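# Divide a tall magnet-block stack into two equal stacks

## Task

Take the tall stack of magnet blocks apart into two tidy stacks of the same height on the bench. The row of blocks next to it must stay upright and roughly grouped. Both stacks must stand on their own without the robot holding them. At the end, open the grippers and move the arms away.

## Robot and tools

Robot: two six-joint arms with parallel grippers, named left_arm and right_arm. Their bases sit in the scene frame at (-0.021, +0.329, 0) m, turned about +11.5 degrees in yaw, and (+0.049, -0.307, 0) m, turned about -8.4 degrees. In the scene frame the origin is on the table top midway between the arms, +z is up, +x points out over the table, and left_arm is on the +y side. The arm names do not tell you which side of a picture something is on.

execute_actions takes "actions", a list holding zero or one item, plus an optional "pictures" boolean.
- Empty list: nothing is commanded; you get the current state with camera pictures.
- Motion: {"rows": [...], "steps": n}. There are 1 to 15 rows and n is 1 to 15 (15 if left out). Each control step lasts 1/30 s and uses one row. If there are fewer rows than steps, the last row is reused. A motion must have at least 7 steps.
- Wait: {"steps": n} with n up to 300. Nothing new is sent. Steps are counted from the previous result, and your reply time counts toward them.

Each row holds 14 numbers for both arms, even if only one arm moves. The first 7 are for left_arm: waist, shoulder, elbow, wrist pitch, wrist yaw, wrist roll, then gripper opening. The next 7 are the same for right_arm.
- The six joint values are absolute target angles in radians, on the same scale as the Joint positions line. They are not offsets.
- Stated ranges are: waist -2.618..3.054, shoulder 0..3.142, elbow 0..3.142, wrist pitch -1.571..1.571, wrist yaw -1.571..1.571, wrist roll -2.094..2.094.
- A call is refused, and nothing moves, if a target is more than 0.036 rad beyond a range end and also further out than that joint's last reported angle.
- True joint ends may differ from the stated ones by up to 0.036 rad. Targets past the true end are clipped to it, and the result then says "joint sent to its limit". That message may refer to an earlier motion. If it does not appear, the joint may still be at its end.
- Opening is a unitless value from -1 (closed) to +1 (fully open, about 0.094 m between the pads).

Motion limits:
- Each joint's target is kept within a fixed lead of its measured angle: 0.202 rad for the waist, 0.258 for the shoulder, 0.238 for the elbow, 0.573 for wrist pitch, and 0.522 for wrist yaw and roll.
- If the targets would put the hand more than 70 mm from where it is now, all of them are pulled back toward the current angles.
- So a long move has to be split across several motions or rows.

After your last command, the arms keep heading for the last row you sent. They stop once everything has nearly stopped moving, or once any step is HELD. Fingers that are already moving keep going.

Timing: each result is taken 7 steps before its motion ends. Those 7 steps run while you write your reply, and the next motion starts after them.

Result lines:
- State line, `left_arm: …` | `right_arm: …`: each hand's end_effector_position in metres and end_effector_quat_wxyz, both in the scene frame. This point lies between the finger pads, about 1 cm behind the fingertips. It can be a little off, especially when the arm is reaching far.
- Joint positions and Joint velocities: one block per arm, giving the six joints (rad, rad/s) and then the pad gap (m, m/s).
- grip_measured: the measured opening on the same -1..+1 scale you command. It can be off by about 1 mm.
- Joint torques: listed in joint order. They are not zero in free air and are noisy, so read them with care.
- "joint command not followed": a clearance check changed or blocked some joint targets.
- HELD: marks the steps on which your row was not sent, in whole or in part.
- MOTOR HOT: a motor is at 75 °C or more. At 90 °C that arm stops for 10 s. At 100 °C the arm goes limp and falls. Both stops appear as OVER-TEMPERATURE FAULT. Holding loads heats motors, even while you are thinking.

Gripper and gripping: the fingers point along the gripper's +z axis and close along its y axis. To grip a block, command an opening below grip_measured. About 0.03 below gives a firm hold, and a smaller gap gives a lighter one. The pads push with roughly 50 to 62 N each, and harder for a moment on first contact. Something may now and then tug on a held block or push a loose one.

Cameras: cam_head_left, cam_head_right, cam_left_wrist and cam_right_wrist, each 504x504 pixels. Pictures come with a result only when the actions list is empty or "pictures": true is passed. A calibration is supplied: intrinsics K, distortion D, and T_world_to_cam, which maps scene-frame points into each camera's frame. It is approximate. Wrist camera poses follow the reported joint angles.

zoom_image: arguments are camera (one of the four names) and region [x0, y0, x1, y1] in pixels of that camera's latest full image, with (0, 0) at the top-left. The region can be at most 504x504. It returns a closer view and moves nothing.

read_manual: optional section, whose only value is "licences". It returns licence text and moves nothing.

finished_scene: argument scene, the number of the current scene. It closes that scene for good and reports whether the goal was met. The blocks must stay in their final state after the robot lets go.

Things to avoid:
- Collisions between the two arms, or arms pressing on each other. This can end the scene.
- Knocking or putting any block off the table. This fails the task.
- Dropping blocks, slipping, slamming, pushing very hard, or jerky motion.
- Holding loads for a long time, which heats the motors.
- Toppling the neighbouring row.

Finish by opening both grippers and lifting the arms clear of the stacks.

Each tool is called as name(argument=value, ...), one argument or row to a line, values as JSON.

## Session

I'll start by looking at the current state of the scene.

execute_actions(
  actions=[],
)

Scene clock: 0.00 s of 4600.00 s.
left_arm: end_effector_position=(+0.2079, +0.3457, +0.1646) grip_measured=+1.000 end_effector_quat_wxyz=(+0.123, -0.278, +0.872, -0.384) | right_arm: end_effector_position=(+0.4964, -0.2453, +0.2763) grip_measured=+1.000 end_effector_quat_wxyz=(+0.485, -0.161, +0.859, +0.019)
Joint positions: left_arm=[ 0.478  1.304  0.991 -1.324  0.828  0.091  0.094] | right_arm=[ 0.236  1.462  1.328 -0.427 -0.113 -0.217  0.094]
Joint velocities: left_arm=[ 0.007 -0.012 -0.022  0.022  0.051  0.037  0.   ] | right_arm=[-0.017 -0.002 -0.007  0.037 -0.066 -0.11   0.   ]
Joint torques (N m, as the arm reports them, + toward a larger angle): no reading

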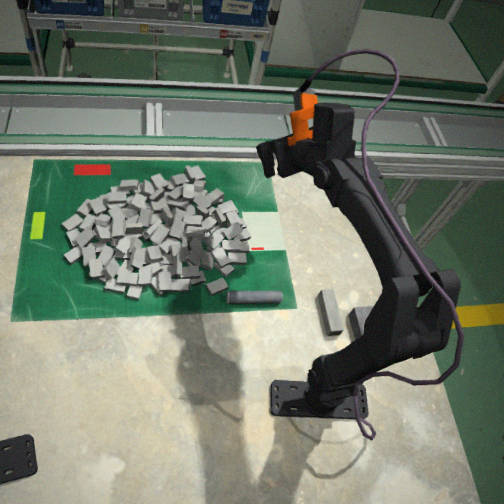

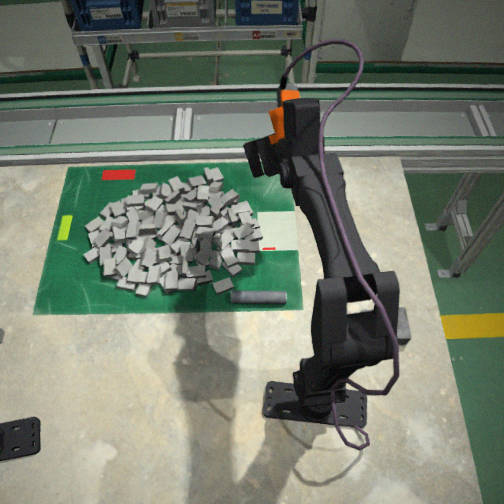

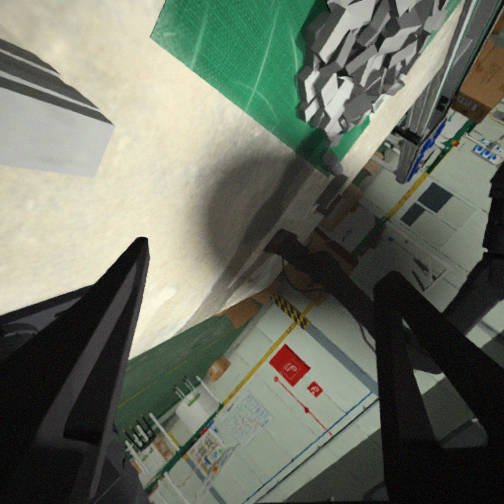

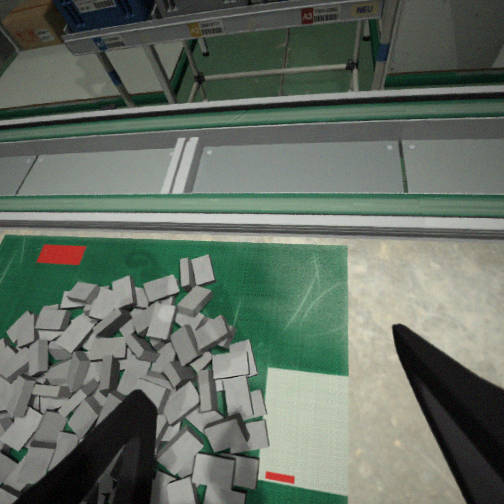

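zoom_image(
  camera="cam_head_left",
  region=[260, 250, 460, 400],
)

zoom_image(
  camera="cam_head_right",
  region=[300, 250, 500, 400],
)

zoom_image(
  camera="cam_left_wrist",
  region=[0, 0, 250, 250],
)

zoom_image(
  camera="cam_left_wrist",
  region=[250, 120, 420, 290],
)

Region (260, 250, 460, 400) of cam_head_left's 504x504 image, scaled by 2.520, with more detail than that image has; it fills the top 378 rows of this view, and the rest is white.

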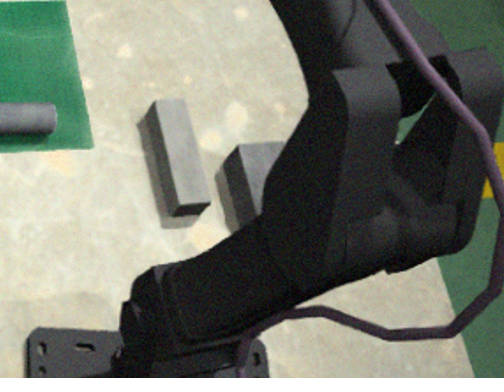

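Region (300, 250, 500, 400) of cam_head_right's 504x504 image, scaled by 2.520, with more detail than that image has; it fills the top 378 rows of this view, and the rest is white.

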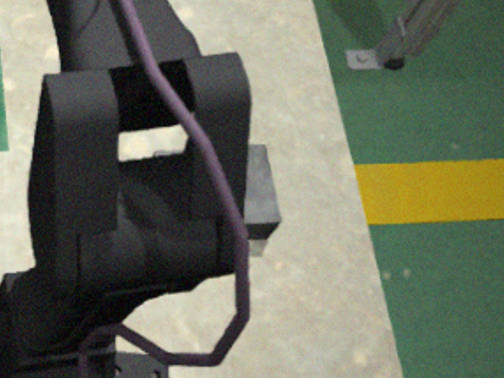

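Region (0, 0, 250, 250) of cam_left_wrist's 504x504 image, scaled by 2.016, with more detail than that image has.

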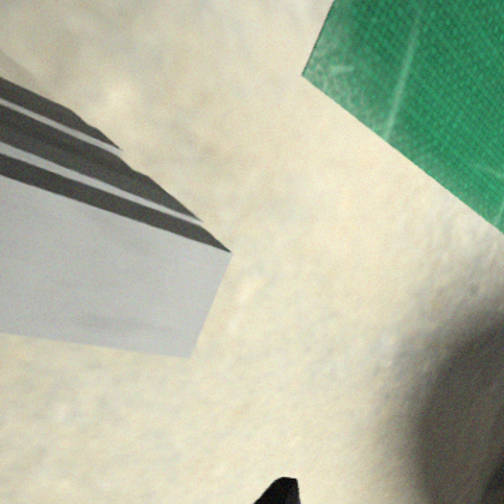

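Region (250, 120, 420, 290) of cam_left_wrist's 504x504 image, scaled by 2.965, with more detail than that image has.

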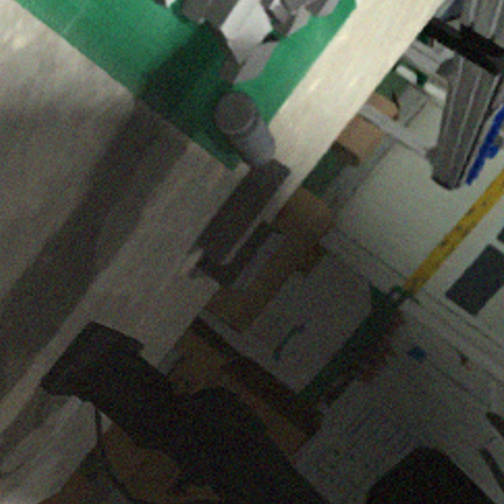

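zoom_image(
  camera="cam_head_right",
  region=[0, 290, 100, 390],
)

Region (0, 290, 100, 390) of cam_head_right's 504x504 image, scaled by 5.040, with more detail than that image has.

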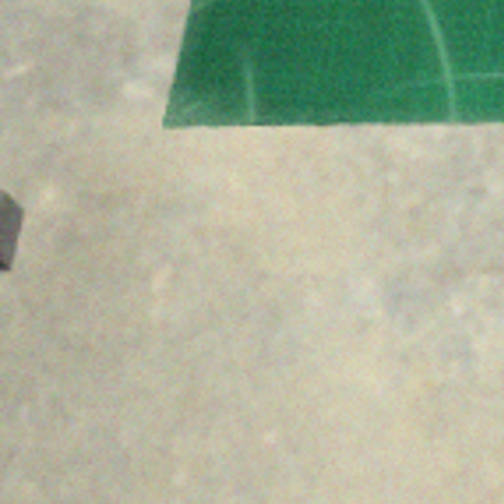

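execute_actions(
  actions=[
    {"rows": [[0.478,1.28,0.991,-1.32,0.828,0.091,1,0.26,1.462,1.328,-0.42,-0.11,-0.21,1],[0.478,1.24,0.991,-1.31,0.828,0.091,1,0.30,1.462,1.328,-0.41,-0.10,-0.20,1],[0.478,1.19,0.991,-1.29,0.828,0.091,1,0.35,1.462,1.328,-0.40,-0.09,-0.18,1],[0.478,1.13,0.991,-1.27,0.828,0.091,1,0.41,1.462,1.328,-0.38,-0.08,-0.16,1],[0.478,1.07,0.991,-1.25,0.828,0.091,1,0.48,1.462,1.328,-0.36,-0.06,-0.13,1],[0.478,1.0,0.991,-1.22,0.828,0.091,1,0.55,1.462,1.328,-0.34,-0.05,-0.10,1],[0.478,0.93,0.991,-1.19,0.80,0.091,1,0.62,1.462,1.328,-0.32,-0.03,-0.07,1],[0.46,0.86,0.991,-1.15,0.76,0.08,1,0.70,1.462,1.328,-0.30,-0.02,-0.04,1],[0.44,0.80,0.99,-1.11,0.70,0.07,1,0.78,1.462,1.328,-0.28,-0.01,-0.02,1],[0.40,0.75,0.99,-1.07,0.62,0.06,1,1.45,1.462,1.328,-0.27,0,0,1]], "steps": 15},
  ],
)

Scene clock: 8.30 s of 4600.00 s.
left_arm: end_effector_position=(+0.2009, +0.3445, +0.2103) grip_measured=+1.000 end_effector_quat_wxyz=(+0.271, -0.210, +0.888, -0.305) | right_arm: end_effector_position=(+0.4698, -0.1225, +0.2888) grip_measured=+1.000 end_effector_quat_wxyz=(+0.503, -0.238, +0.826, +0.088)
Joint positions: left_arm=[ 0.477  1.009  0.986 -1.247  0.798  0.086  0.094] | right_arm=[ 0.535  1.462  1.328 -0.367 -0.056 -0.138  0.094]
Joint velocities: left_arm=[-0.071 -2.186 -0.012  0.667 -0.388 -0.051  0.   ] | right_arm=[1.932 0.002 0.002 0.462 0.11  0.593 0.   ]
Joint torques (N m, as the arm reports them, + toward a larger angle): left_arm=[-1.05 -2.25  7.51  0.97  0.67  0.03] | right_arm=[ 0.09 -6.55  7.9   1.38  0.09  0.07]
Steps of this call (steps 1 to 90: nothing new was sent; then 5.03 s passed at rest; steps 91 to 98: the first 8 steps of this action). Readings (joint positions):
91: left_arm=[0.478 1.304 0.991 -1.324 0.827 0.091] | right_arm=[0.238 1.462 1.328 -0.427 -0.113 -0.217]
92: left_arm=[0.478 1.299 0.991 -1.322 0.824 0.090] | right_arm=[0.246 1.462 1.328 -0.425 -0.108 -0.215]
94: left_arm=[0.478 1.254 0.988 -1.310 0.818 0.088] | right_arm=[0.296 1.462 1.328 -0.416 -0.091 -0.201]
98: the state above

execute_actions(
  actions=[
    {"rows": [[0.33,0.72,0.99,-1.04,0.5,0.05,1,1.45,1.462,1.328,-0.27,0,0,1],[0.27,0.69,0.99,-1.02,0.38,0.03,1,1.45,1.462,1.328,-0.27,0,0,1],[0.2,0.66,0.99,-1.0,0.22,0.02,1,1.45,1.462,1.328,-0.27,0,0,1],[0.15,0.65,0.99,-0.98,0.1,0.01,1,1.45,1.462,1.328,-0.27,0,0,1],[0.11,0.64,0.985,-0.97,0,0,1,1.45,1.462,1.328,-0.27,0,0,1]], "steps": 15},
  ],
)

execute_actions(
  actions=[
    {"steps": 12},
  ],
  pictures=true,
)

Scene clock: 8.97 s of 4600.00 s.
left_arm: end_effector_position=(+0.1889, +0.3658, +0.2590) grip_measured=+1.000 end_effector_quat_wxyz=(+0.431, -0.098, +0.897, -0.009) | right_arm: end_effector_position=(+0.1637, +0.1488, +0.3099) grip_measured=+1.000 end_effector_quat_wxyz=(+0.433, -0.518, +0.655, +0.340)
Joint positions: left_arm=[ 0.122  0.652  0.986 -1.026  0.182  0.02   0.094] | right_arm=[ 1.46   1.462  1.328 -0.272 -0.018 -0.012  0.094]
Joint velocities: left_arm=[-0.149 -0.183  0.012  0.198 -1.179 -0.168  0.   ] | right_arm=[-0.139  0.002  0.007  0.037  0.125 -0.022  0.   ]
Joint torques (N m, as the arm reports them, + toward a larger angle): left_arm=[-0.3   1.41  6.95  2.29  0.02 -0.05] | right_arm=[-0.25 -6.64  8.01  1.48  0.07  0.09]
Steps of this call (steps 1 to 7: the last 7 steps of your previous action; steps 8 to 12: the robot went on to your last target; steps 13 to 20: the first 8 steps of this action). Readings (joint positions):
13: left_arm=[0.393 0.744 0.986 -1.100 0.607 0.060] | right_arm=[1.419 1.462 1.328 -0.272 -0.017 -0.019]
14: left_arm=[0.357 0.740 0.986 -1.089 0.562 0.054] | right_arm=[1.457 1.462 1.328 -0.272 -0.022 -0.018]
16: left_arm=[0.246 0.713 0.986 -1.065 0.421 0.040] | right_arm=[1.482 1.462 1.328 -0.272 -0.026 -0.017]
20: the state above

Scene clock: 9.37 s of 4600.00 s.
left_arm: end_effector_position=(+0.1853, +0.3945, +0.2627) grip_measured=+1.000 end_effector_quat_wxyz=(+0.434, -0.137, +0.888, +0.063) | right_arm: end_effector_position=(+0.1674, +0.1479, +0.3099) grip_measured=+1.000 end_effector_quat_wxyz=(+0.435, -0.514, +0.658, +0.337)
Joint positions: left_arm=[ 0.119  0.649  0.986 -1.     0.018  0.005  0.094] | right_arm=[ 1.454  1.462  1.328 -0.272 -0.011 -0.008  0.094]
Joint velocities: left_arm=[ 0.007 -0.017  0.007 -0.007 -0.11  -0.007  0.   ] | right_arm=[-0.007  0.007  0.002 -0.007 -0.081 -0.007  0.   ]
Joint torques (N m, as the arm reports them, + toward a larger angle): left_arm=[-0.8   0.78  6.93  2.4  -0.07 -0.03] | right_arm=[-0.31 -6.57  8.    1.49  0.14  0.1 ]
Kept back: nothing.
Steps of this call (steps 1 to 7: the last 7 steps of your previous action; steps 8 to 12: the robot went on to your last target). Readings (joint positions):
1: left_arm=[0.120 0.649 0.986 -1.019 0.146 0.017] | right_arm=[1.457 1.462 1.328 -0.272 -0.015 -0.011]
2: left_arm=[0.119 0.649 0.986 -1.015 0.118 0.014] | right_arm=[1.455 1.462 1.328 -0.272 -0.013 -0.010]
4: left_arm=[0.119 0.649 0.986 -1.008 0.076 0.010] | right_arm=[1.454 1.462 1.328 -0.272 -0.012 -0.009]
8: left_arm=[0.119 0.649 0.986 -1.002 0.034 0.006] | right_arm=[1.454 1.462 1.328 -0.272 -0.012 -0.009]
12: the state above
camera_calibration (this result's frames):
cam_left_wrist: T_world_to_cam=[[0.423578, -0.88603, 0.188501, 0.230106], [-0.9054, -0.420725, 0.0569364, 0.33128], [0.02886, -0.194786, -0.980421, 0.433257], [0, 0, 0, 1]] pos_world=[0.189969, 0.427651, 0.362537]
cam_right_wrist: T_world_to_cam=[[0.873498, -0.350385, -0.337981, 0.0139071], [-0.485704, -0.67438, -0.55615, 0.39997], [-0.0330615, 0.649955, -0.759253, 0.245709], [0, 0, 0, 1]] pos_world=[0.190242, 0.114905, 0.413699]

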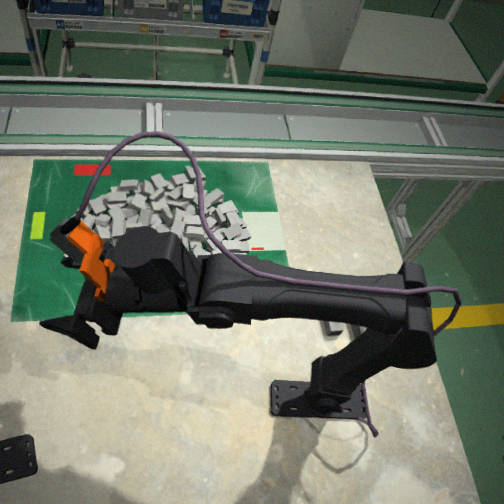

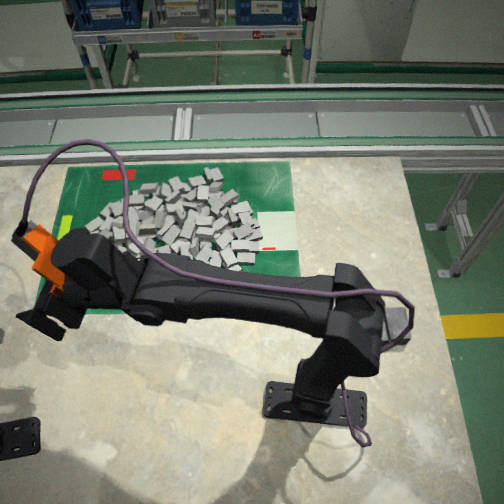

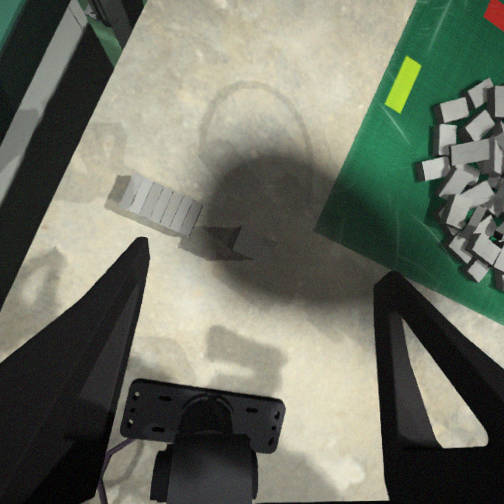

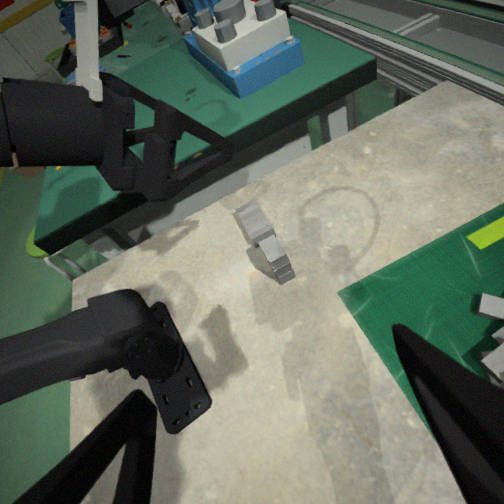

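zoom_image(
  camera="cam_right_wrist",
  region=[215, 190, 325, 300],
)

zoom_image(
  camera="cam_left_wrist",
  region=[95, 140, 275, 290],
)

Region (215, 190, 325, 300) of cam_right_wrist's 504x504 image, scaled by 4.582, with more detail than that image has.

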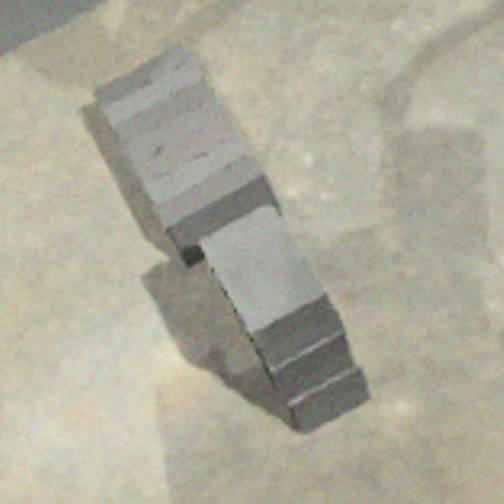

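Region (95, 140, 275, 290) of cam_left_wrist's 504x504 image, scaled by 2.800, with more detail than that image has.

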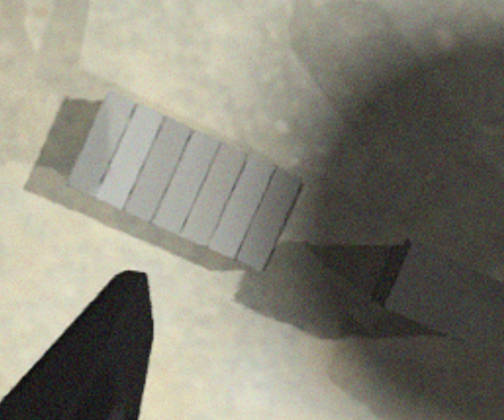

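execute_actions(
  actions=[
    {"rows": [[0.109,0.644,0.985,-0.971,0,0.001,0.997,1.452,1.457,1.324,-0.27,0,0,1],[0.107,0.655,0.986,-0.975,0,0.003,0.988,1.457,1.441,1.314,-0.269,0,0,1],[0.104,0.673,0.988,-0.980,0,0.007,0.974,1.466,1.416,1.297,-0.267,0,0,1],[0.100,0.697,0.990,-0.988,0,0.011,0.956,1.478,1.383,1.274,-0.265,0,0,1],[0.095,0.726,0.992,-0.997,0,0.017,0.933,1.492,1.343,1.247,-0.262,0,0,1],[0.090,0.761,0.995,-1.007,0,0.024,0.906,1.509,1.296,1.215,-0.259,0,0,1],[0.083,0.799,0.998,-1.019,0,0.032,0.877,1.528,1.244,1.179,-0.256,0,0,1],[0.076,0.840,1.001,-1.032,0,0.040,0.844,1.548,1.187,1.140,-0.252,0,0,1],[0.069,0.884,1.005,-1.045,0,0.049,0.810,1.569,1.127,1.099,-0.248,0,0,1],[0.061,0.930,1.009,-1.060,0,0.058,0.774,1.592,1.063,1.056,-0.244,0,0,1],[0.053,0.977,1.013,-1.074,0,0.067,0.737,1.615,0.998,1.011,-0.239,0,0,1],[0.045,1.026,1.017,-1.089,0,0.077,0.70,1.639,0.932,0.966,-0.235,0,0,1],[0.037,1.074,1.020,-1.104,0,0.087,0.663,1.662,0.866,0.921,-0.231,0,0,1],[0.029,1.121,1.024,-1.118,0,0.096,0.626,1.685,0.801,0.876,-0.226,0,0,1],[0.021,1.167,1.028,-1.133,0,0.105,0.590,1.708,0.737,0.833,-0.222,0,0,1]], "steps": 15},
  ],
)

execute_actions(
  actions=[
    {"rows": [[0.014,1.211,1.032,-1.146,0,0.114,0.556,1.729,0.677,0.792,-0.218,0,0,1],[0.007,1.252,1.035,-1.159,0,0.122,0.523,1.749,0.620,0.753,-0.214,0,0,1],[0.0,1.291,1.038,-1.171,0,0.130,0.494,1.768,0.568,0.717,-0.211,0,0,1],[-0.005,1.325,1.041,-1.181,0,0.137,0.467,1.785,0.521,0.685,-0.208,0,0,1],[-0.010,1.354,1.043,-1.190,0,0.143,0.444,1.799,0.481,0.658,-0.205,0,0,1],[-0.014,1.378,1.045,-1.198,0,0.147,0.426,1.811,0.448,0.635,-0.203,0,0,1],[-0.017,1.396,1.047,-1.203,0,0.151,0.412,1.820,0.423,0.618,-0.201,0,0,1],[-0.019,1.407,1.048,-1.207,0,0.153,0.403,1.825,0.407,0.608,-0.200,0,0,1],[-0.02,1.411,1.048,-1.208,0,0.154,0.4,1.827,0.402,0.604,-0.2,0,0,1]], "steps": 12},
  ],
)

execute_actions(
  actions=[
    {"steps": 14},
  ],
  pictures=true,
)

Scene clock: 22.67 s of 4600.00 s.
left_arm: end_effector_position=(+0.1991, +0.3957, +0.2405) grip_measured=+0.860 end_effector_quat_wxyz=(+0.384, -0.128, +0.912, +0.057) | right_arm: end_effector_position=(+0.1393, +0.1191, +0.3120) grip_measured=+1.000 end_effector_quat_wxyz=(-0.436, +0.523, -0.642, -0.352)
Joint positions: left_arm=[ 0.096  0.755  0.986 -1.004  0.005  0.014  0.087] | right_arm=[ 1.502  1.321  1.201 -0.261 -0.005 -0.007  0.094]
Joint velocities: left_arm=[-0.208  1.087  0.007 -0.168  0.007  0.198 -0.027] | right_arm=[ 0.579 -1.424 -1.043 -0.095 -0.007  0.007  0.   ]
Joint torques (N m, as the arm reports them, + toward a larger angle): left_arm=[-0.74  2.18  8.66  1.78 -0.07  0.09] | right_arm=[ 0.9  -8.68  8.34  1.6   0.07  0.08]
Steps of this call (steps 1 to 30: the robot went on to your last target; steps 31 to 90: nothing new was sent; then 10.03 s passed at rest; steps 91 to 98: the first 8 steps of this action). Readings (joint positions):
91: left_arm=[0.119 0.649 0.986 -0.999 0.007 0.004] | right_arm=[1.454 1.462 1.328 -0.272 -0.011 -0.008]
92: left_arm=[0.119 0.649 0.986 -0.999 0.007 0.004] | right_arm=[1.454 1.462 1.328 -0.272 -0.011 -0.008]
94: left_arm=[0.116 0.656 0.986 -0.999 0.007 0.004] | right_arm=[1.456 1.450 1.314 -0.266 -0.010 -0.008]
98: the state above

Scene clock: 23.07 s of 4600.00 s.
left_arm: end_effector_position=(+0.2115, +0.3780, +0.1121) grip_measured=+0.457 end_effector_quat_wxyz=(+0.070, -0.051, +0.996, +0.009) | right_arm: end_effector_position=(+0.0328, -0.0339, +0.3554) grip_measured=+1.000 end_effector_quat_wxyz=(-0.483, +0.521, -0.489, -0.507)
Joint positions: left_arm=[ 0.008  1.307  1.006 -1.127  0.004  0.105  0.068] | right_arm=[ 1.767  0.552  0.735 -0.203 -0.005 -0.007  0.094]
Joint velocities: left_arm=[-0.159  0.994  0.061 -0.374 -0.066  0.168 -0.019] | right_arm=[ 0.452 -1.311 -0.994  0.022  0.007 -0.007  0.   ]
Joint torques (N m, as the arm reports them, + toward a larger angle): left_arm=[-0.67 -4.49 10.1   0.63 -0.04  0.05] | right_arm=[0.27 1.01 5.99 1.43 0.07 0.08]
Steps of this call (steps 1 to 7: the last 7 steps of your previous action; steps 8 to 12: the first 5 steps of this action). Readings (joint positions):
8: left_arm=[0.035 1.141 0.995 -1.079 0.004 0.072] | right_arm=[1.690 0.783 0.886 -0.223 -0.005 -0.007]
9: left_arm=[0.028 1.186 0.998 -1.091 0.004 0.080] | right_arm=[1.711 0.717 0.846 -0.215 -0.005 -0.007]
11: left_arm=[0.014 1.270 1.004 -1.116 0.004 0.097] | right_arm=[1.750 0.601 0.770 -0.205 -0.005 -0.007]
12: the state above

Scene clock: 23.53 s of 4600.00 s.
left_arm: end_effector_position=(+0.1967, +0.3706, +0.0907) grip_measured=+0.403 end_effector_quat_wxyz=(-0.013, -0.022, +1.000, -0.004) | right_arm: end_effector_position=(+0.0205, -0.0520, +0.3305) grip_measured=+1.000 end_effector_quat_wxyz=(-0.472, +0.530, -0.473, -0.522)
Joint positions: left_arm=[-0.011  1.419  1.017 -1.196  0.004  0.146  0.066] | right_arm=[ 1.818  0.422  0.615 -0.201 -0.005 -0.007  0.094]
Joint velocities: left_arm=[ 0.012  0.012  0.002 -0.066  0.051 -0.007 -0.001] | right_arm=[ 0.007  0.002  0.007 -0.022 -0.037 -0.007  0.   ]
Joint torques (N m, as the arm reports them, + toward a larger angle): left_arm=[-0.72 -4.59  9.4   0.28 -0.04  0.08] | right_arm=[ 0.59 -0.37  6.37  1.55  0.06  0.09]
Kept back: nothing.
Steps of this call (steps 1 to 7: the last 7 steps of your previous action; steps 8 to 14: the robot went on to your last target). Readings (joint positions):
1: left_arm=[0.003 1.339 1.007 -1.138 0.004 0.112] | right_arm=[1.782 0.511 0.703 -0.202 -0.005 -0.007]
2: left_arm=[-0.002 1.367 1.008 -1.148 0.004 0.119] | right_arm=[1.795 0.477 0.674 -0.202 -0.005 -0.007]
4: left_arm=[-0.008 1.405 1.009 -1.165 0.004 0.129] | right_arm=[1.812 0.434 0.633 -0.202 -0.005 -0.007]
8: left_arm=[-0.011 1.419 1.010 -1.188 0.004 0.140] | right_arm=[1.818 0.422 0.615 -0.202 -0.005 -0.007]
14: the state above
camera_calibration (this result's frames):
cam_left_wrist: T_world_to_cam=[[0.272009, -0.962292, 0.00243713, 0.311483], [-0.537172, -0.149739, 0.830075, 0.0983483], [-0.798409, -0.227097, -0.557647, 0.395945], [0, 0, 0, 1]] pos_world=[0.28423, 0.404382, 0.138402]
cam_right_wrist: T_world_to_cam=[[0.927165, 0.116031, -0.356233, 0.10828], [-0.246274, -0.527792, -0.812886, 0.292854], [-0.282337, 0.841411, -0.460775, 0.302901], [0, 0, 0, 1]] pos_world=[0.0572494, -0.112862, 0.416199]

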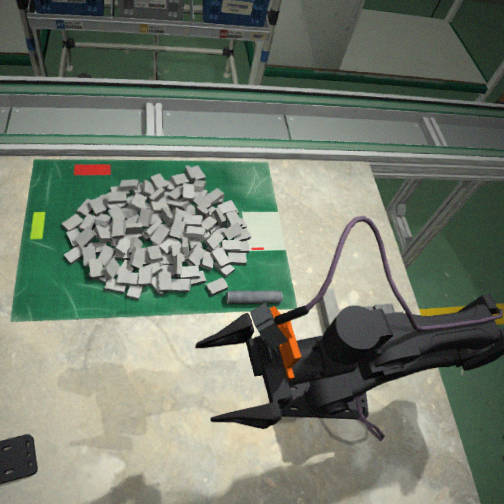

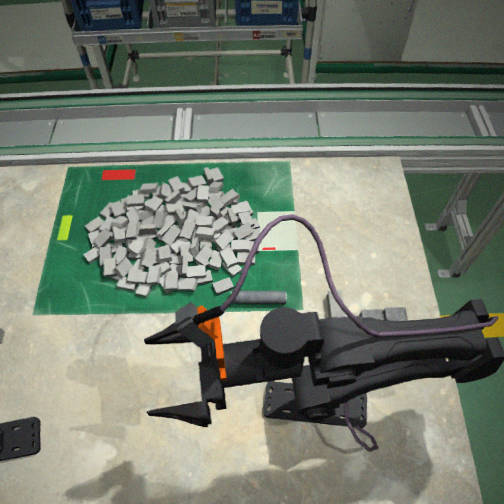

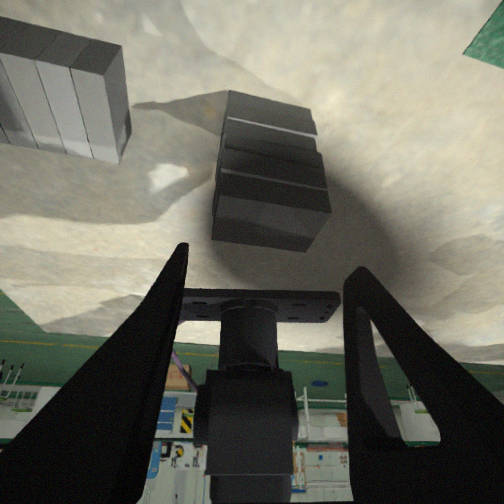

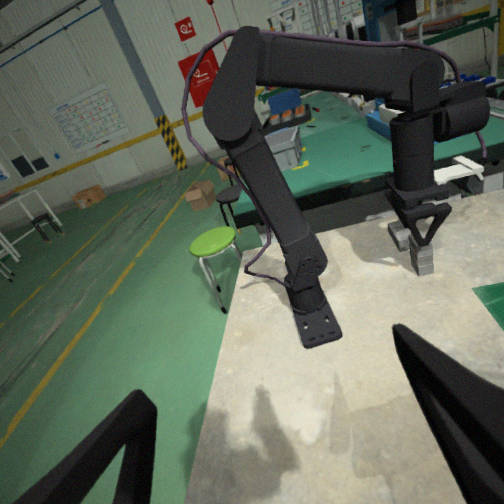

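zoom_image(
  camera="cam_left_wrist",
  region=[170, 70, 390, 290],
)

Region (170, 70, 390, 290) of cam_left_wrist's 504x504 image, scaled by 2.291, with more detail than that image has.

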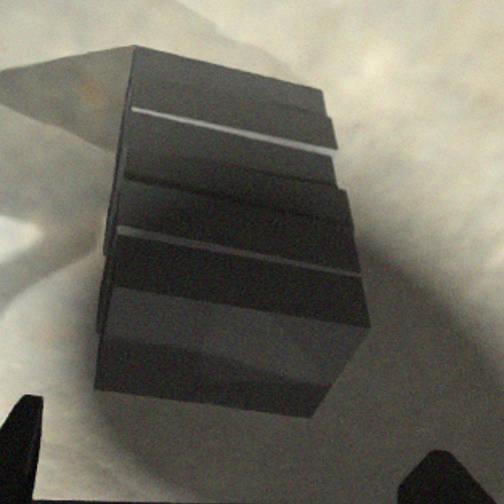

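execute_actions(
  actions=[
    {"steps": 1},
  ],
  pictures=false,
)

Scene clock: 26.33 s of 4600.00 s.
left_arm: end_effector_position=(+0.1959, +0.3704, +0.0907) grip_measured=+0.403 end_effector_quat_wxyz=(-0.015, -0.021, +1.000, -0.005) | right_arm: end_effector_position=(+0.0205, -0.0520, +0.3305) grip_measured=+1.000 end_effector_quat_wxyz=(-0.472, +0.530, -0.473, -0.522)
Joint positions: left_arm=[-0.011  1.419  1.017 -1.2    0.004  0.147  0.066] | right_arm=[ 1.818  0.422  0.615 -0.201 -0.005 -0.007  0.094]
Joint velocities: left_arm=[-0.002 -0.002  0.002 -0.051 -0.037 -0.037 -0.001] | right_arm=[ 0.007 -0.012  0.002 -0.037 -0.022 -0.007  0.   ]
Joint torques (N m, as the arm reports them, + toward a larger angle): left_arm=[-0.8  -4.5   9.39  0.27 -0.02  0.07] | right_arm=[ 0.63 -0.31  6.43  1.54  0.06  0.09]
Kept back: nothing.
Steps of this call (steps 1 to 30: the robot went on to your last target; steps 31 to 84: nothing new was sent). Readings (joint positions):
1: left_arm=[-0.011 1.419 1.017 -1.197 0.004 0.146] | right_arm=[1.818 0.422 0.615 -0.201 -0.005 -0.007]
2: left_arm=[-0.011 1.419 1.017 -1.198 0.004 0.146] | right_arm=[1.818 0.422 0.615 -0.201 -0.005 -0.007]
4: left_arm=[-0.011 1.419 1.017 -1.198 0.004 0.147] | right_arm=[1.818 0.422 0.615 -0.201 -0.005 -0.007]
8: left_arm=[-0.011 1.419 1.017 -1.200 0.004 0.147] | right_arm=[1.818 0.422 0.615 -0.201 -0.005 -0.007]
84: the state above
All arms were judged still, so your last target was given up. Only a new action makes them travel on or press farther. Fingers that are still opening or closing keep moving.

execute_actions(
  actions=[
    {"rows": [[-0.012,1.413,1.02,-1.195,0,0.155,0.4,1.83,0.402,0.604,-0.2,0,0,1],[-0.004,1.416,1.005,-1.175,0,0.156,0.4,1.833,0.402,0.604,-0.2,0,0,0.95],[0.003,1.42,0.99,-1.15,0,0.158,0.4,1.836,0.402,0.604,-0.2,0,0,0.9],[0.009,1.425,0.972,-1.122,0,0.16,0.4,1.836,0.402,0.604,-0.2,0,0,0.85],[0.012,1.43,0.953,-1.093,0,0.161,0.4,1.836,0.402,0.604,-0.2,0,0,0.8],[0.014,1.435,0.934,-1.064,0,0.162,0.4,1.836,0.402,0.604,-0.2,0,0,0.75],[0.014,1.44,0.916,-1.037,0,0.162,0.4,1.836,0.402,0.604,-0.2,0,0,0.7],[0.014,1.444,0.899,-1.013,0,0.162,0.4,1.836,0.402,0.604,-0.2,0,0,0.65],[0.014,1.447,0.886,-0.995,0,0.162,0.4,1.836,0.402,0.604,-0.2,0,0,0.6],[0.014,1.449,0.877,-0.984,0,0.162,0.4,1.836,0.402,0.604,-0.2,0,0,0.55],[0.014,1.45,0.872,-0.98,0,0.162,0.4,1.836,0.402,0.604,-0.2,0,0,0.5]], "steps": 15},
  ],
)

execute_actions(
  actions=[
    {"steps": 12},
  ],
  pictures=true,
)

Scene clock: 27.57 s of 4600.00 s.
left_arm: end_effector_position=(+0.1942, +0.3734, +0.0707) grip_measured=+0.403 end_effector_quat_wxyz=(-0.012, -0.025, +1.000, -0.004) | right_arm: end_effector_position=(+0.0184, -0.0523, +0.3305) grip_measured=+0.674 end_effector_quat_wxyz=(-0.470, +0.532, -0.471, -0.524)
Joint positions: left_arm=[ 0.004  1.426  0.942 -1.113  0.004  0.153  0.066] | right_arm=[ 1.827  0.422  0.615 -0.201 -0.005 -0.007  0.079]
Joint velocities: left_arm=[ 0.037  0.144 -0.545  0.579 -0.022  0.037  0.001] | right_arm=[ 0.002 -0.007  0.012  0.095 -0.051  0.022 -0.042]
Joint torques (N m, as the arm reports them, + toward a larger angle): left_arm=[ 0.67 -3.24  5.74  0.54 -0.05  0.1 ] | right_arm=[ 0.64 -0.32  6.42  1.53  0.07  0.1 ]
Steps of this call (steps 1 to 29: nothing new was sent; steps 30 to 37: the first 8 steps of this action). Readings (joint positions):
30: left_arm=[-0.011 1.419 1.017 -1.200 0.004 0.148] | right_arm=[1.818 0.422 0.615 -0.201 -0.005 -0.007]
31: left_arm=[-0.011 1.419 1.017 -1.200 0.004 0.148] | right_arm=[1.819 0.422 0.615 -0.201 -0.005 -0.007]
33: left_arm=[-0.008 1.419 1.007 -1.185 0.004 0.150] | right_arm=[1.824 0.422 0.615 -0.201 -0.005 -0.007]
37: the state above

Scene clock: 27.97 s of 4600.00 s.
left_arm: end_effector_position=(+0.1962, +0.3740, +0.0489) grip_measured=+0.403 end_effector_quat_wxyz=(-0.008, -0.025, +1.000, -0.004) | right_arm: end_effector_position=(+0.0184, -0.0523, +0.3305) grip_measured=+0.503 end_effector_quat_wxyz=(-0.470, +0.532, -0.471, -0.524)
Joint positions: left_arm=[ 0.005  1.452  0.875 -1.011  0.004  0.156  0.066] | right_arm=[ 1.827  0.422  0.615 -0.201 -0.005 -0.007  0.071]
Joint velocities: left_arm=[ 0.007 -0.007 -0.012  0.11   0.007 -0.081  0.   ] | right_arm=[ 0.002 -0.002 -0.007 -0.007  0.037 -0.007 -0.   ]
Joint torques (N m, as the arm reports them, + toward a larger angle): left_arm=[ 0.74 -4.31  6.19  0.65 -0.04  0.07] | right_arm=[ 0.66 -0.3   6.44  1.55  0.07  0.09]
Kept back: nothing.
Steps of this call (steps 1 to 7: the last 7 steps of your previous action; steps 8 to 12: the robot went on to your last target). Readings (joint positions):
1: left_arm=[0.005 1.432 0.924 -1.094 0.004 0.154] | right_arm=[1.827 0.422 0.615 -0.201 -0.005 -0.007]
2: left_arm=[0.005 1.438 0.907 -1.077 0.004 0.154] | right_arm=[1.827 0.422 0.615 -0.201 -0.005 -0.007]
4: left_arm=[0.005 1.448 0.883 -1.054 0.004 0.155] | right_arm=[1.827 0.422 0.615 -0.201 -0.005 -0.007]
8: left_arm=[0.005 1.452 0.875 -1.028 0.004 0.156] | right_arm=[1.827 0.422 0.615 -0.201 -0.005 -0.007]
12: the state above
camera_calibration (this result's frames):
cam_left_wrist: T_world_to_cam=[[0.277486, -0.960724, 0.00343637, 0.31332], [-0.544108, -0.154205, 0.824722, 0.136591], [-0.7918, -0.230719, -0.565527, 0.373487], [0, 0, 0, 1]] pos_world=[0.283106, 0.408248, 0.0974907]
cam_right_wrist: T_world_to_cam=[[0.926024, 0.123789, -0.35659, 0.110838], [-0.242146, -0.529876, -0.812771, 0.291974], [-0.28956, 0.838992, -0.460702, 0.302485], [0, 0, 0, 1]] pos_world=[0.0556497, -0.112793, 0.416188]

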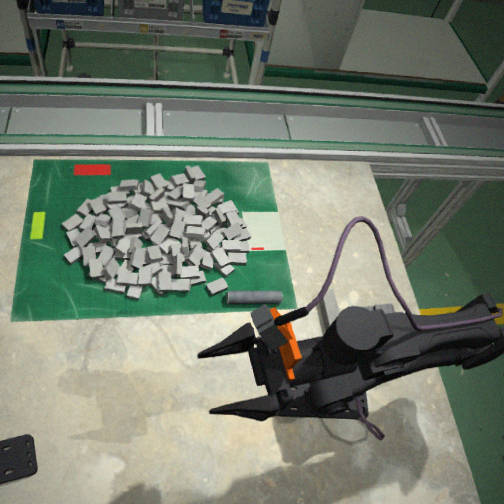

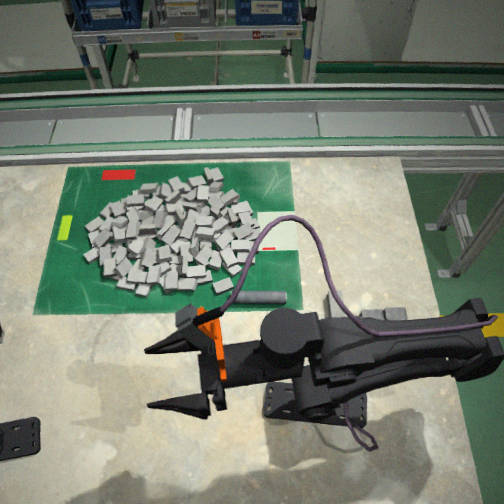

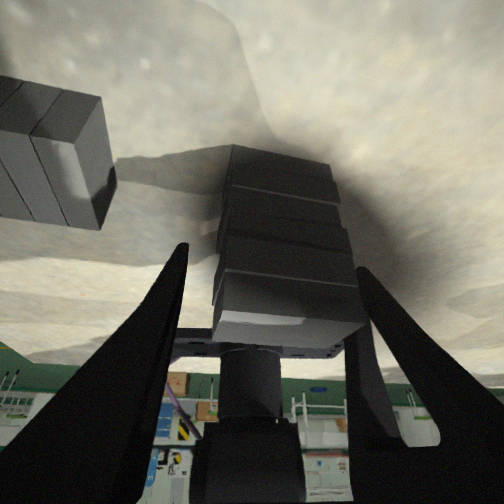

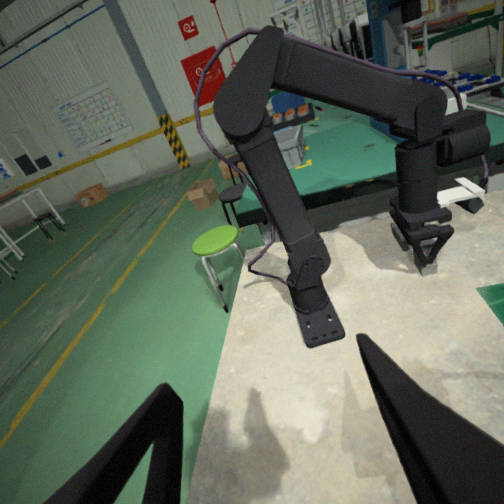

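zoom_image(
  camera="cam_left_wrist",
  region=[160, 130, 400, 370],
)

Region (160, 130, 400, 370) of cam_left_wrist's 504x504 image, scaled by 2.100, with more detail than that image has.

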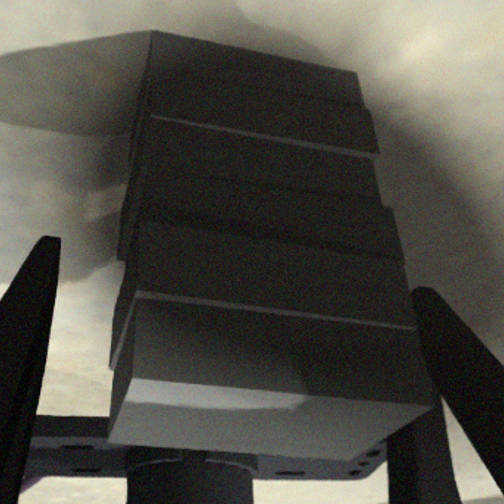

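execute_actions(
  actions=[
    {"rows": [[0.014,1.454,0.872,-0.972,0,0.165,0.35,1.836,0.402,0.604,-0.2,0,0,0.5],[0.014,1.458,0.872,-0.965,0,0.168,0.29,1.836,0.402,0.604,-0.2,0,0,0.5],[0.014,1.46,0.872,-0.96,0,0.17,0.23,1.836,0.402,0.604,-0.2,0,0,0.5],[0.014,1.46,0.872,-0.96,0,0.17,0.17,1.836,0.402,0.604,-0.2,0,0,0.5],[0.014,1.46,0.872,-0.96,0,0.17,0.11,1.836,0.402,0.604,-0.2,0,0,0.5],[0.014,1.46,0.872,-0.962,0,0.17,0.06,1.836,0.402,0.604,-0.2,0,0,0.5],[0.014,1.46,0.872,-0.965,0,0.17,0.01,1.836,0.402,0.604,-0.2,0,0,0.5],[0.014,1.46,0.872,-0.965,0,0.17,-0.03,1.836,0.402,0.604,-0.2,0,0,0.5],[0.014,1.46,0.872,-0.965,0,0.17,-0.06,1.836,0.402,0.604,-0.2,0,0,0.5],[0.014,1.46,0.872,-0.965,0,0.17,-0.09,1.836,0.402,0.604,-0.2,0,0,0.5],[0.014,1.46,0.872,-0.965,0,0.17,-0.11,1.836,0.402,0.604,-0.2,0,0,0.5],[0.014,1.46,0.872,-0.965,0,0.17,-0.13,1.836,0.402,0.604,-0.2,0,0,0.5],[0.014,1.46,0.872,-0.965,0,0.17,-0.15,1.836,0.402,0.604,-0.2,0,0,0.5],[0.014,1.46,0.872,-0.965,0,0.17,-0.17,1.836,0.402,0.604,-0.2,0,0,0.5],[0.014,1.46,0.872,-0.965,0,0.17,-0.19,1.836,0.402,0.604,-0.2,0,0,0.5]], "steps": 15},
  ],
)

execute_actions(
  actions=[
    {"steps": 12},
  ],
  pictures=true,
)

Scene clock: 31.47 s of 4600.00 s.
left_arm: end_effector_position=(+0.2018, +0.3752, +0.0488) grip_measured=-0.010 end_effector_quat_wxyz=(+0.003, -0.022, +1.000, -0.001) | right_arm: end_effector_position=(+0.0184, -0.0523, +0.3305) grip_measured=+0.503 end_effector_quat_wxyz=(-0.470, +0.532, -0.471, -0.524)
Joint positions: left_arm=[ 0.005  1.452  0.875 -0.988  0.004  0.162  0.047] | right_arm=[ 1.827  0.422  0.615 -0.201 -0.005 -0.007  0.071]
Joint velocities: left_arm=[ 0.012  0.022  0.012  0.007 -0.051 -0.051 -0.037] | right_arm=[-0.002  0.007 -0.007  0.007  0.022 -0.022 -0.   ]
Joint torques (N m, as the arm reports them, + toward a larger angle): left_arm=[ 0.78 -3.55  6.17  0.7  -0.03  0.09] | right_arm=[ 0.62 -0.33  6.42  1.53  0.07  0.08]
Steps of this call (steps 1 to 30: the robot went on to your last target; steps 31 to 90: nothing new was sent; then 0.23 s passed at rest; steps 91 to 98: the first 8 steps of this action). Readings (joint positions):
91: left_arm=[0.005 1.452 0.875 -1.002 0.004 0.156] | right_arm=[1.827 0.422 0.615 -0.201 -0.005 -0.007]
92: left_arm=[0.005 1.452 0.875 -1.000 0.004 0.157] | right_arm=[1.827 0.422 0.615 -0.201 -0.005 -0.007]
94: left_arm=[0.005 1.452 0.875 -0.994 0.004 0.160] | right_arm=[1.827 0.422 0.615 -0.201 -0.005 -0.007]
98: the state above

Scene clock: 31.87 s of 4600.00 s.
left_arm: end_effector_position=(+0.2020, +0.3748, +0.0488) grip_measured=-0.132 end_effector_quat_wxyz=(+0.003, -0.021, +1.000, -0.003) | right_arm: end_effector_position=(+0.0184, -0.0523, +0.3305) grip_measured=+0.503 end_effector_quat_wxyz=(-0.470, +0.532, -0.471, -0.524)
Joint positions: left_arm=[ 0.005  1.452  0.875 -0.988  0.006  0.164  0.041] | right_arm=[ 1.827  0.422  0.615 -0.201 -0.005 -0.007  0.071]
Joint velocities: left_arm=[ 0.007  0.002  0.002 -0.022 -0.022  0.037  0.   ] | right_arm=[-0.012  0.002 -0.017 -0.007 -0.022 -0.007 -0.   ]
Joint torques (N m, as the arm reports them, + toward a larger angle): left_arm=[ 0.74 -3.59  6.15  0.71 -0.06  0.07] | right_arm=[ 0.68 -0.4   6.42  1.53  0.06  0.09]
Kept back: nothing.
Steps of this call (steps 1 to 7: the last 7 steps of your previous action; steps 8 to 12: the robot went on to your last target). Readings (joint positions):
1: left_arm=[0.005 1.452 0.875 -0.988 0.004 0.162] | right_arm=[1.827 0.422 0.615 -0.201 -0.005 -0.007]
2: left_arm=[0.005 1.452 0.875 -0.988 0.004 0.163] | right_arm=[1.827 0.422 0.615 -0.201 -0.005 -0.007]
4: left_arm=[0.005 1.452 0.875 -0.988 0.006 0.163] | right_arm=[1.827 0.422 0.615 -0.201 -0.005 -0.007]
8: left_arm=[0.005 1.452 0.875 -0.988 0.006 0.164] | right_arm=[1.827 0.422 0.615 -0.201 -0.005 -0.007]
12: the state above
camera_calibration (this result's frames):
cam_left_wrist: T_world_to_cam=[[0.269667, -0.962925, 0.00744724, 0.314682], [-0.564392, -0.151783, 0.811433, 0.143708], [-0.780218, -0.22302, -0.584398, 0.373892], [0, 0, 0, 1]] pos_world=[0.287966, 0.408213, 0.099549]
cam_right_wrist: T_world_to_cam=[[0.926024, 0.123789, -0.35659, 0.110838], [-0.242146, -0.529876, -0.812771, 0.291974], [-0.28956, 0.838992, -0.460702, 0.302485], [0, 0, 0, 1]] pos_world=[0.0556497, -0.112793, 0.416188]

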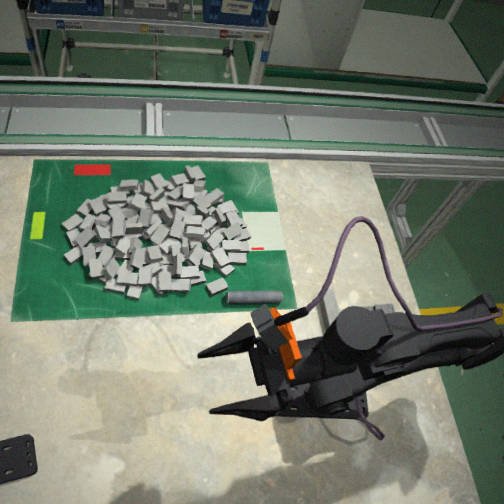

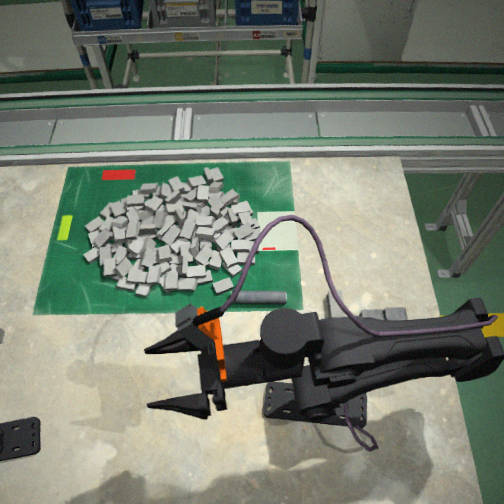

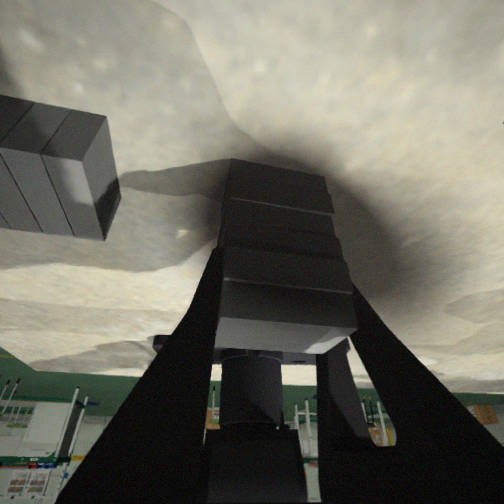

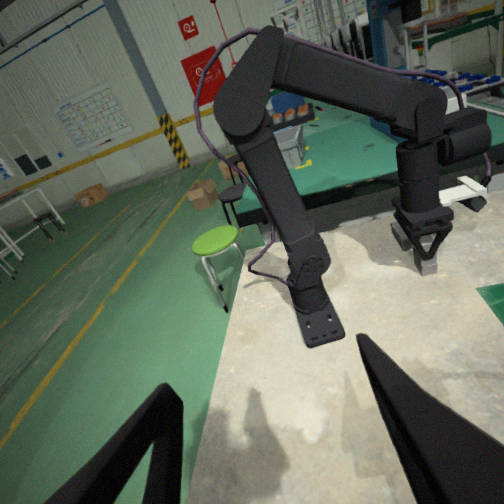

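zoom_image(
  camera="cam_left_wrist",
  region=[180, 140, 380, 340],
)

zoom_image(
  camera="cam_right_wrist",
  region=[385, 205, 465, 285],
)

Region (180, 140, 380, 340) of cam_left_wrist's 504x504 image, scaled by 2.520, with more detail than that image has.

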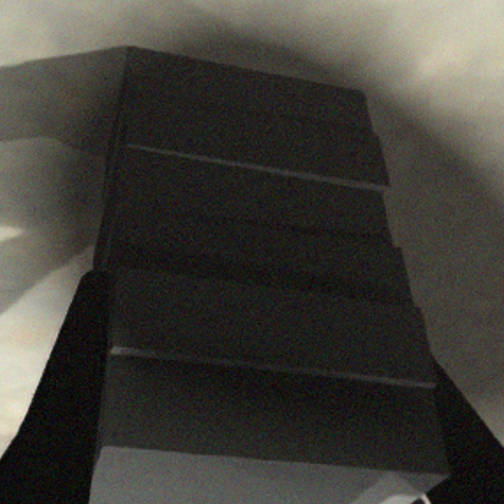

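Region (385, 205, 465, 285) of cam_right_wrist's 504x504 image, scaled by 6.300, with more detail than that image has.

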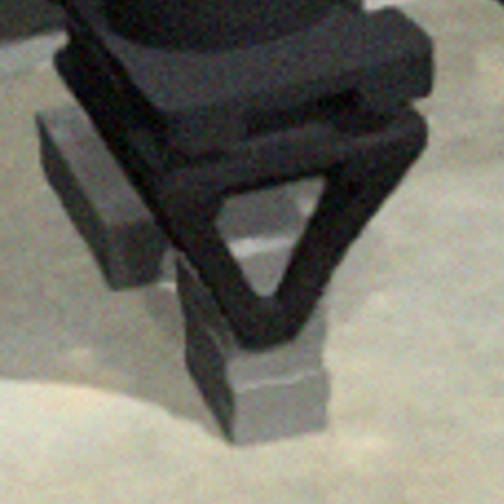

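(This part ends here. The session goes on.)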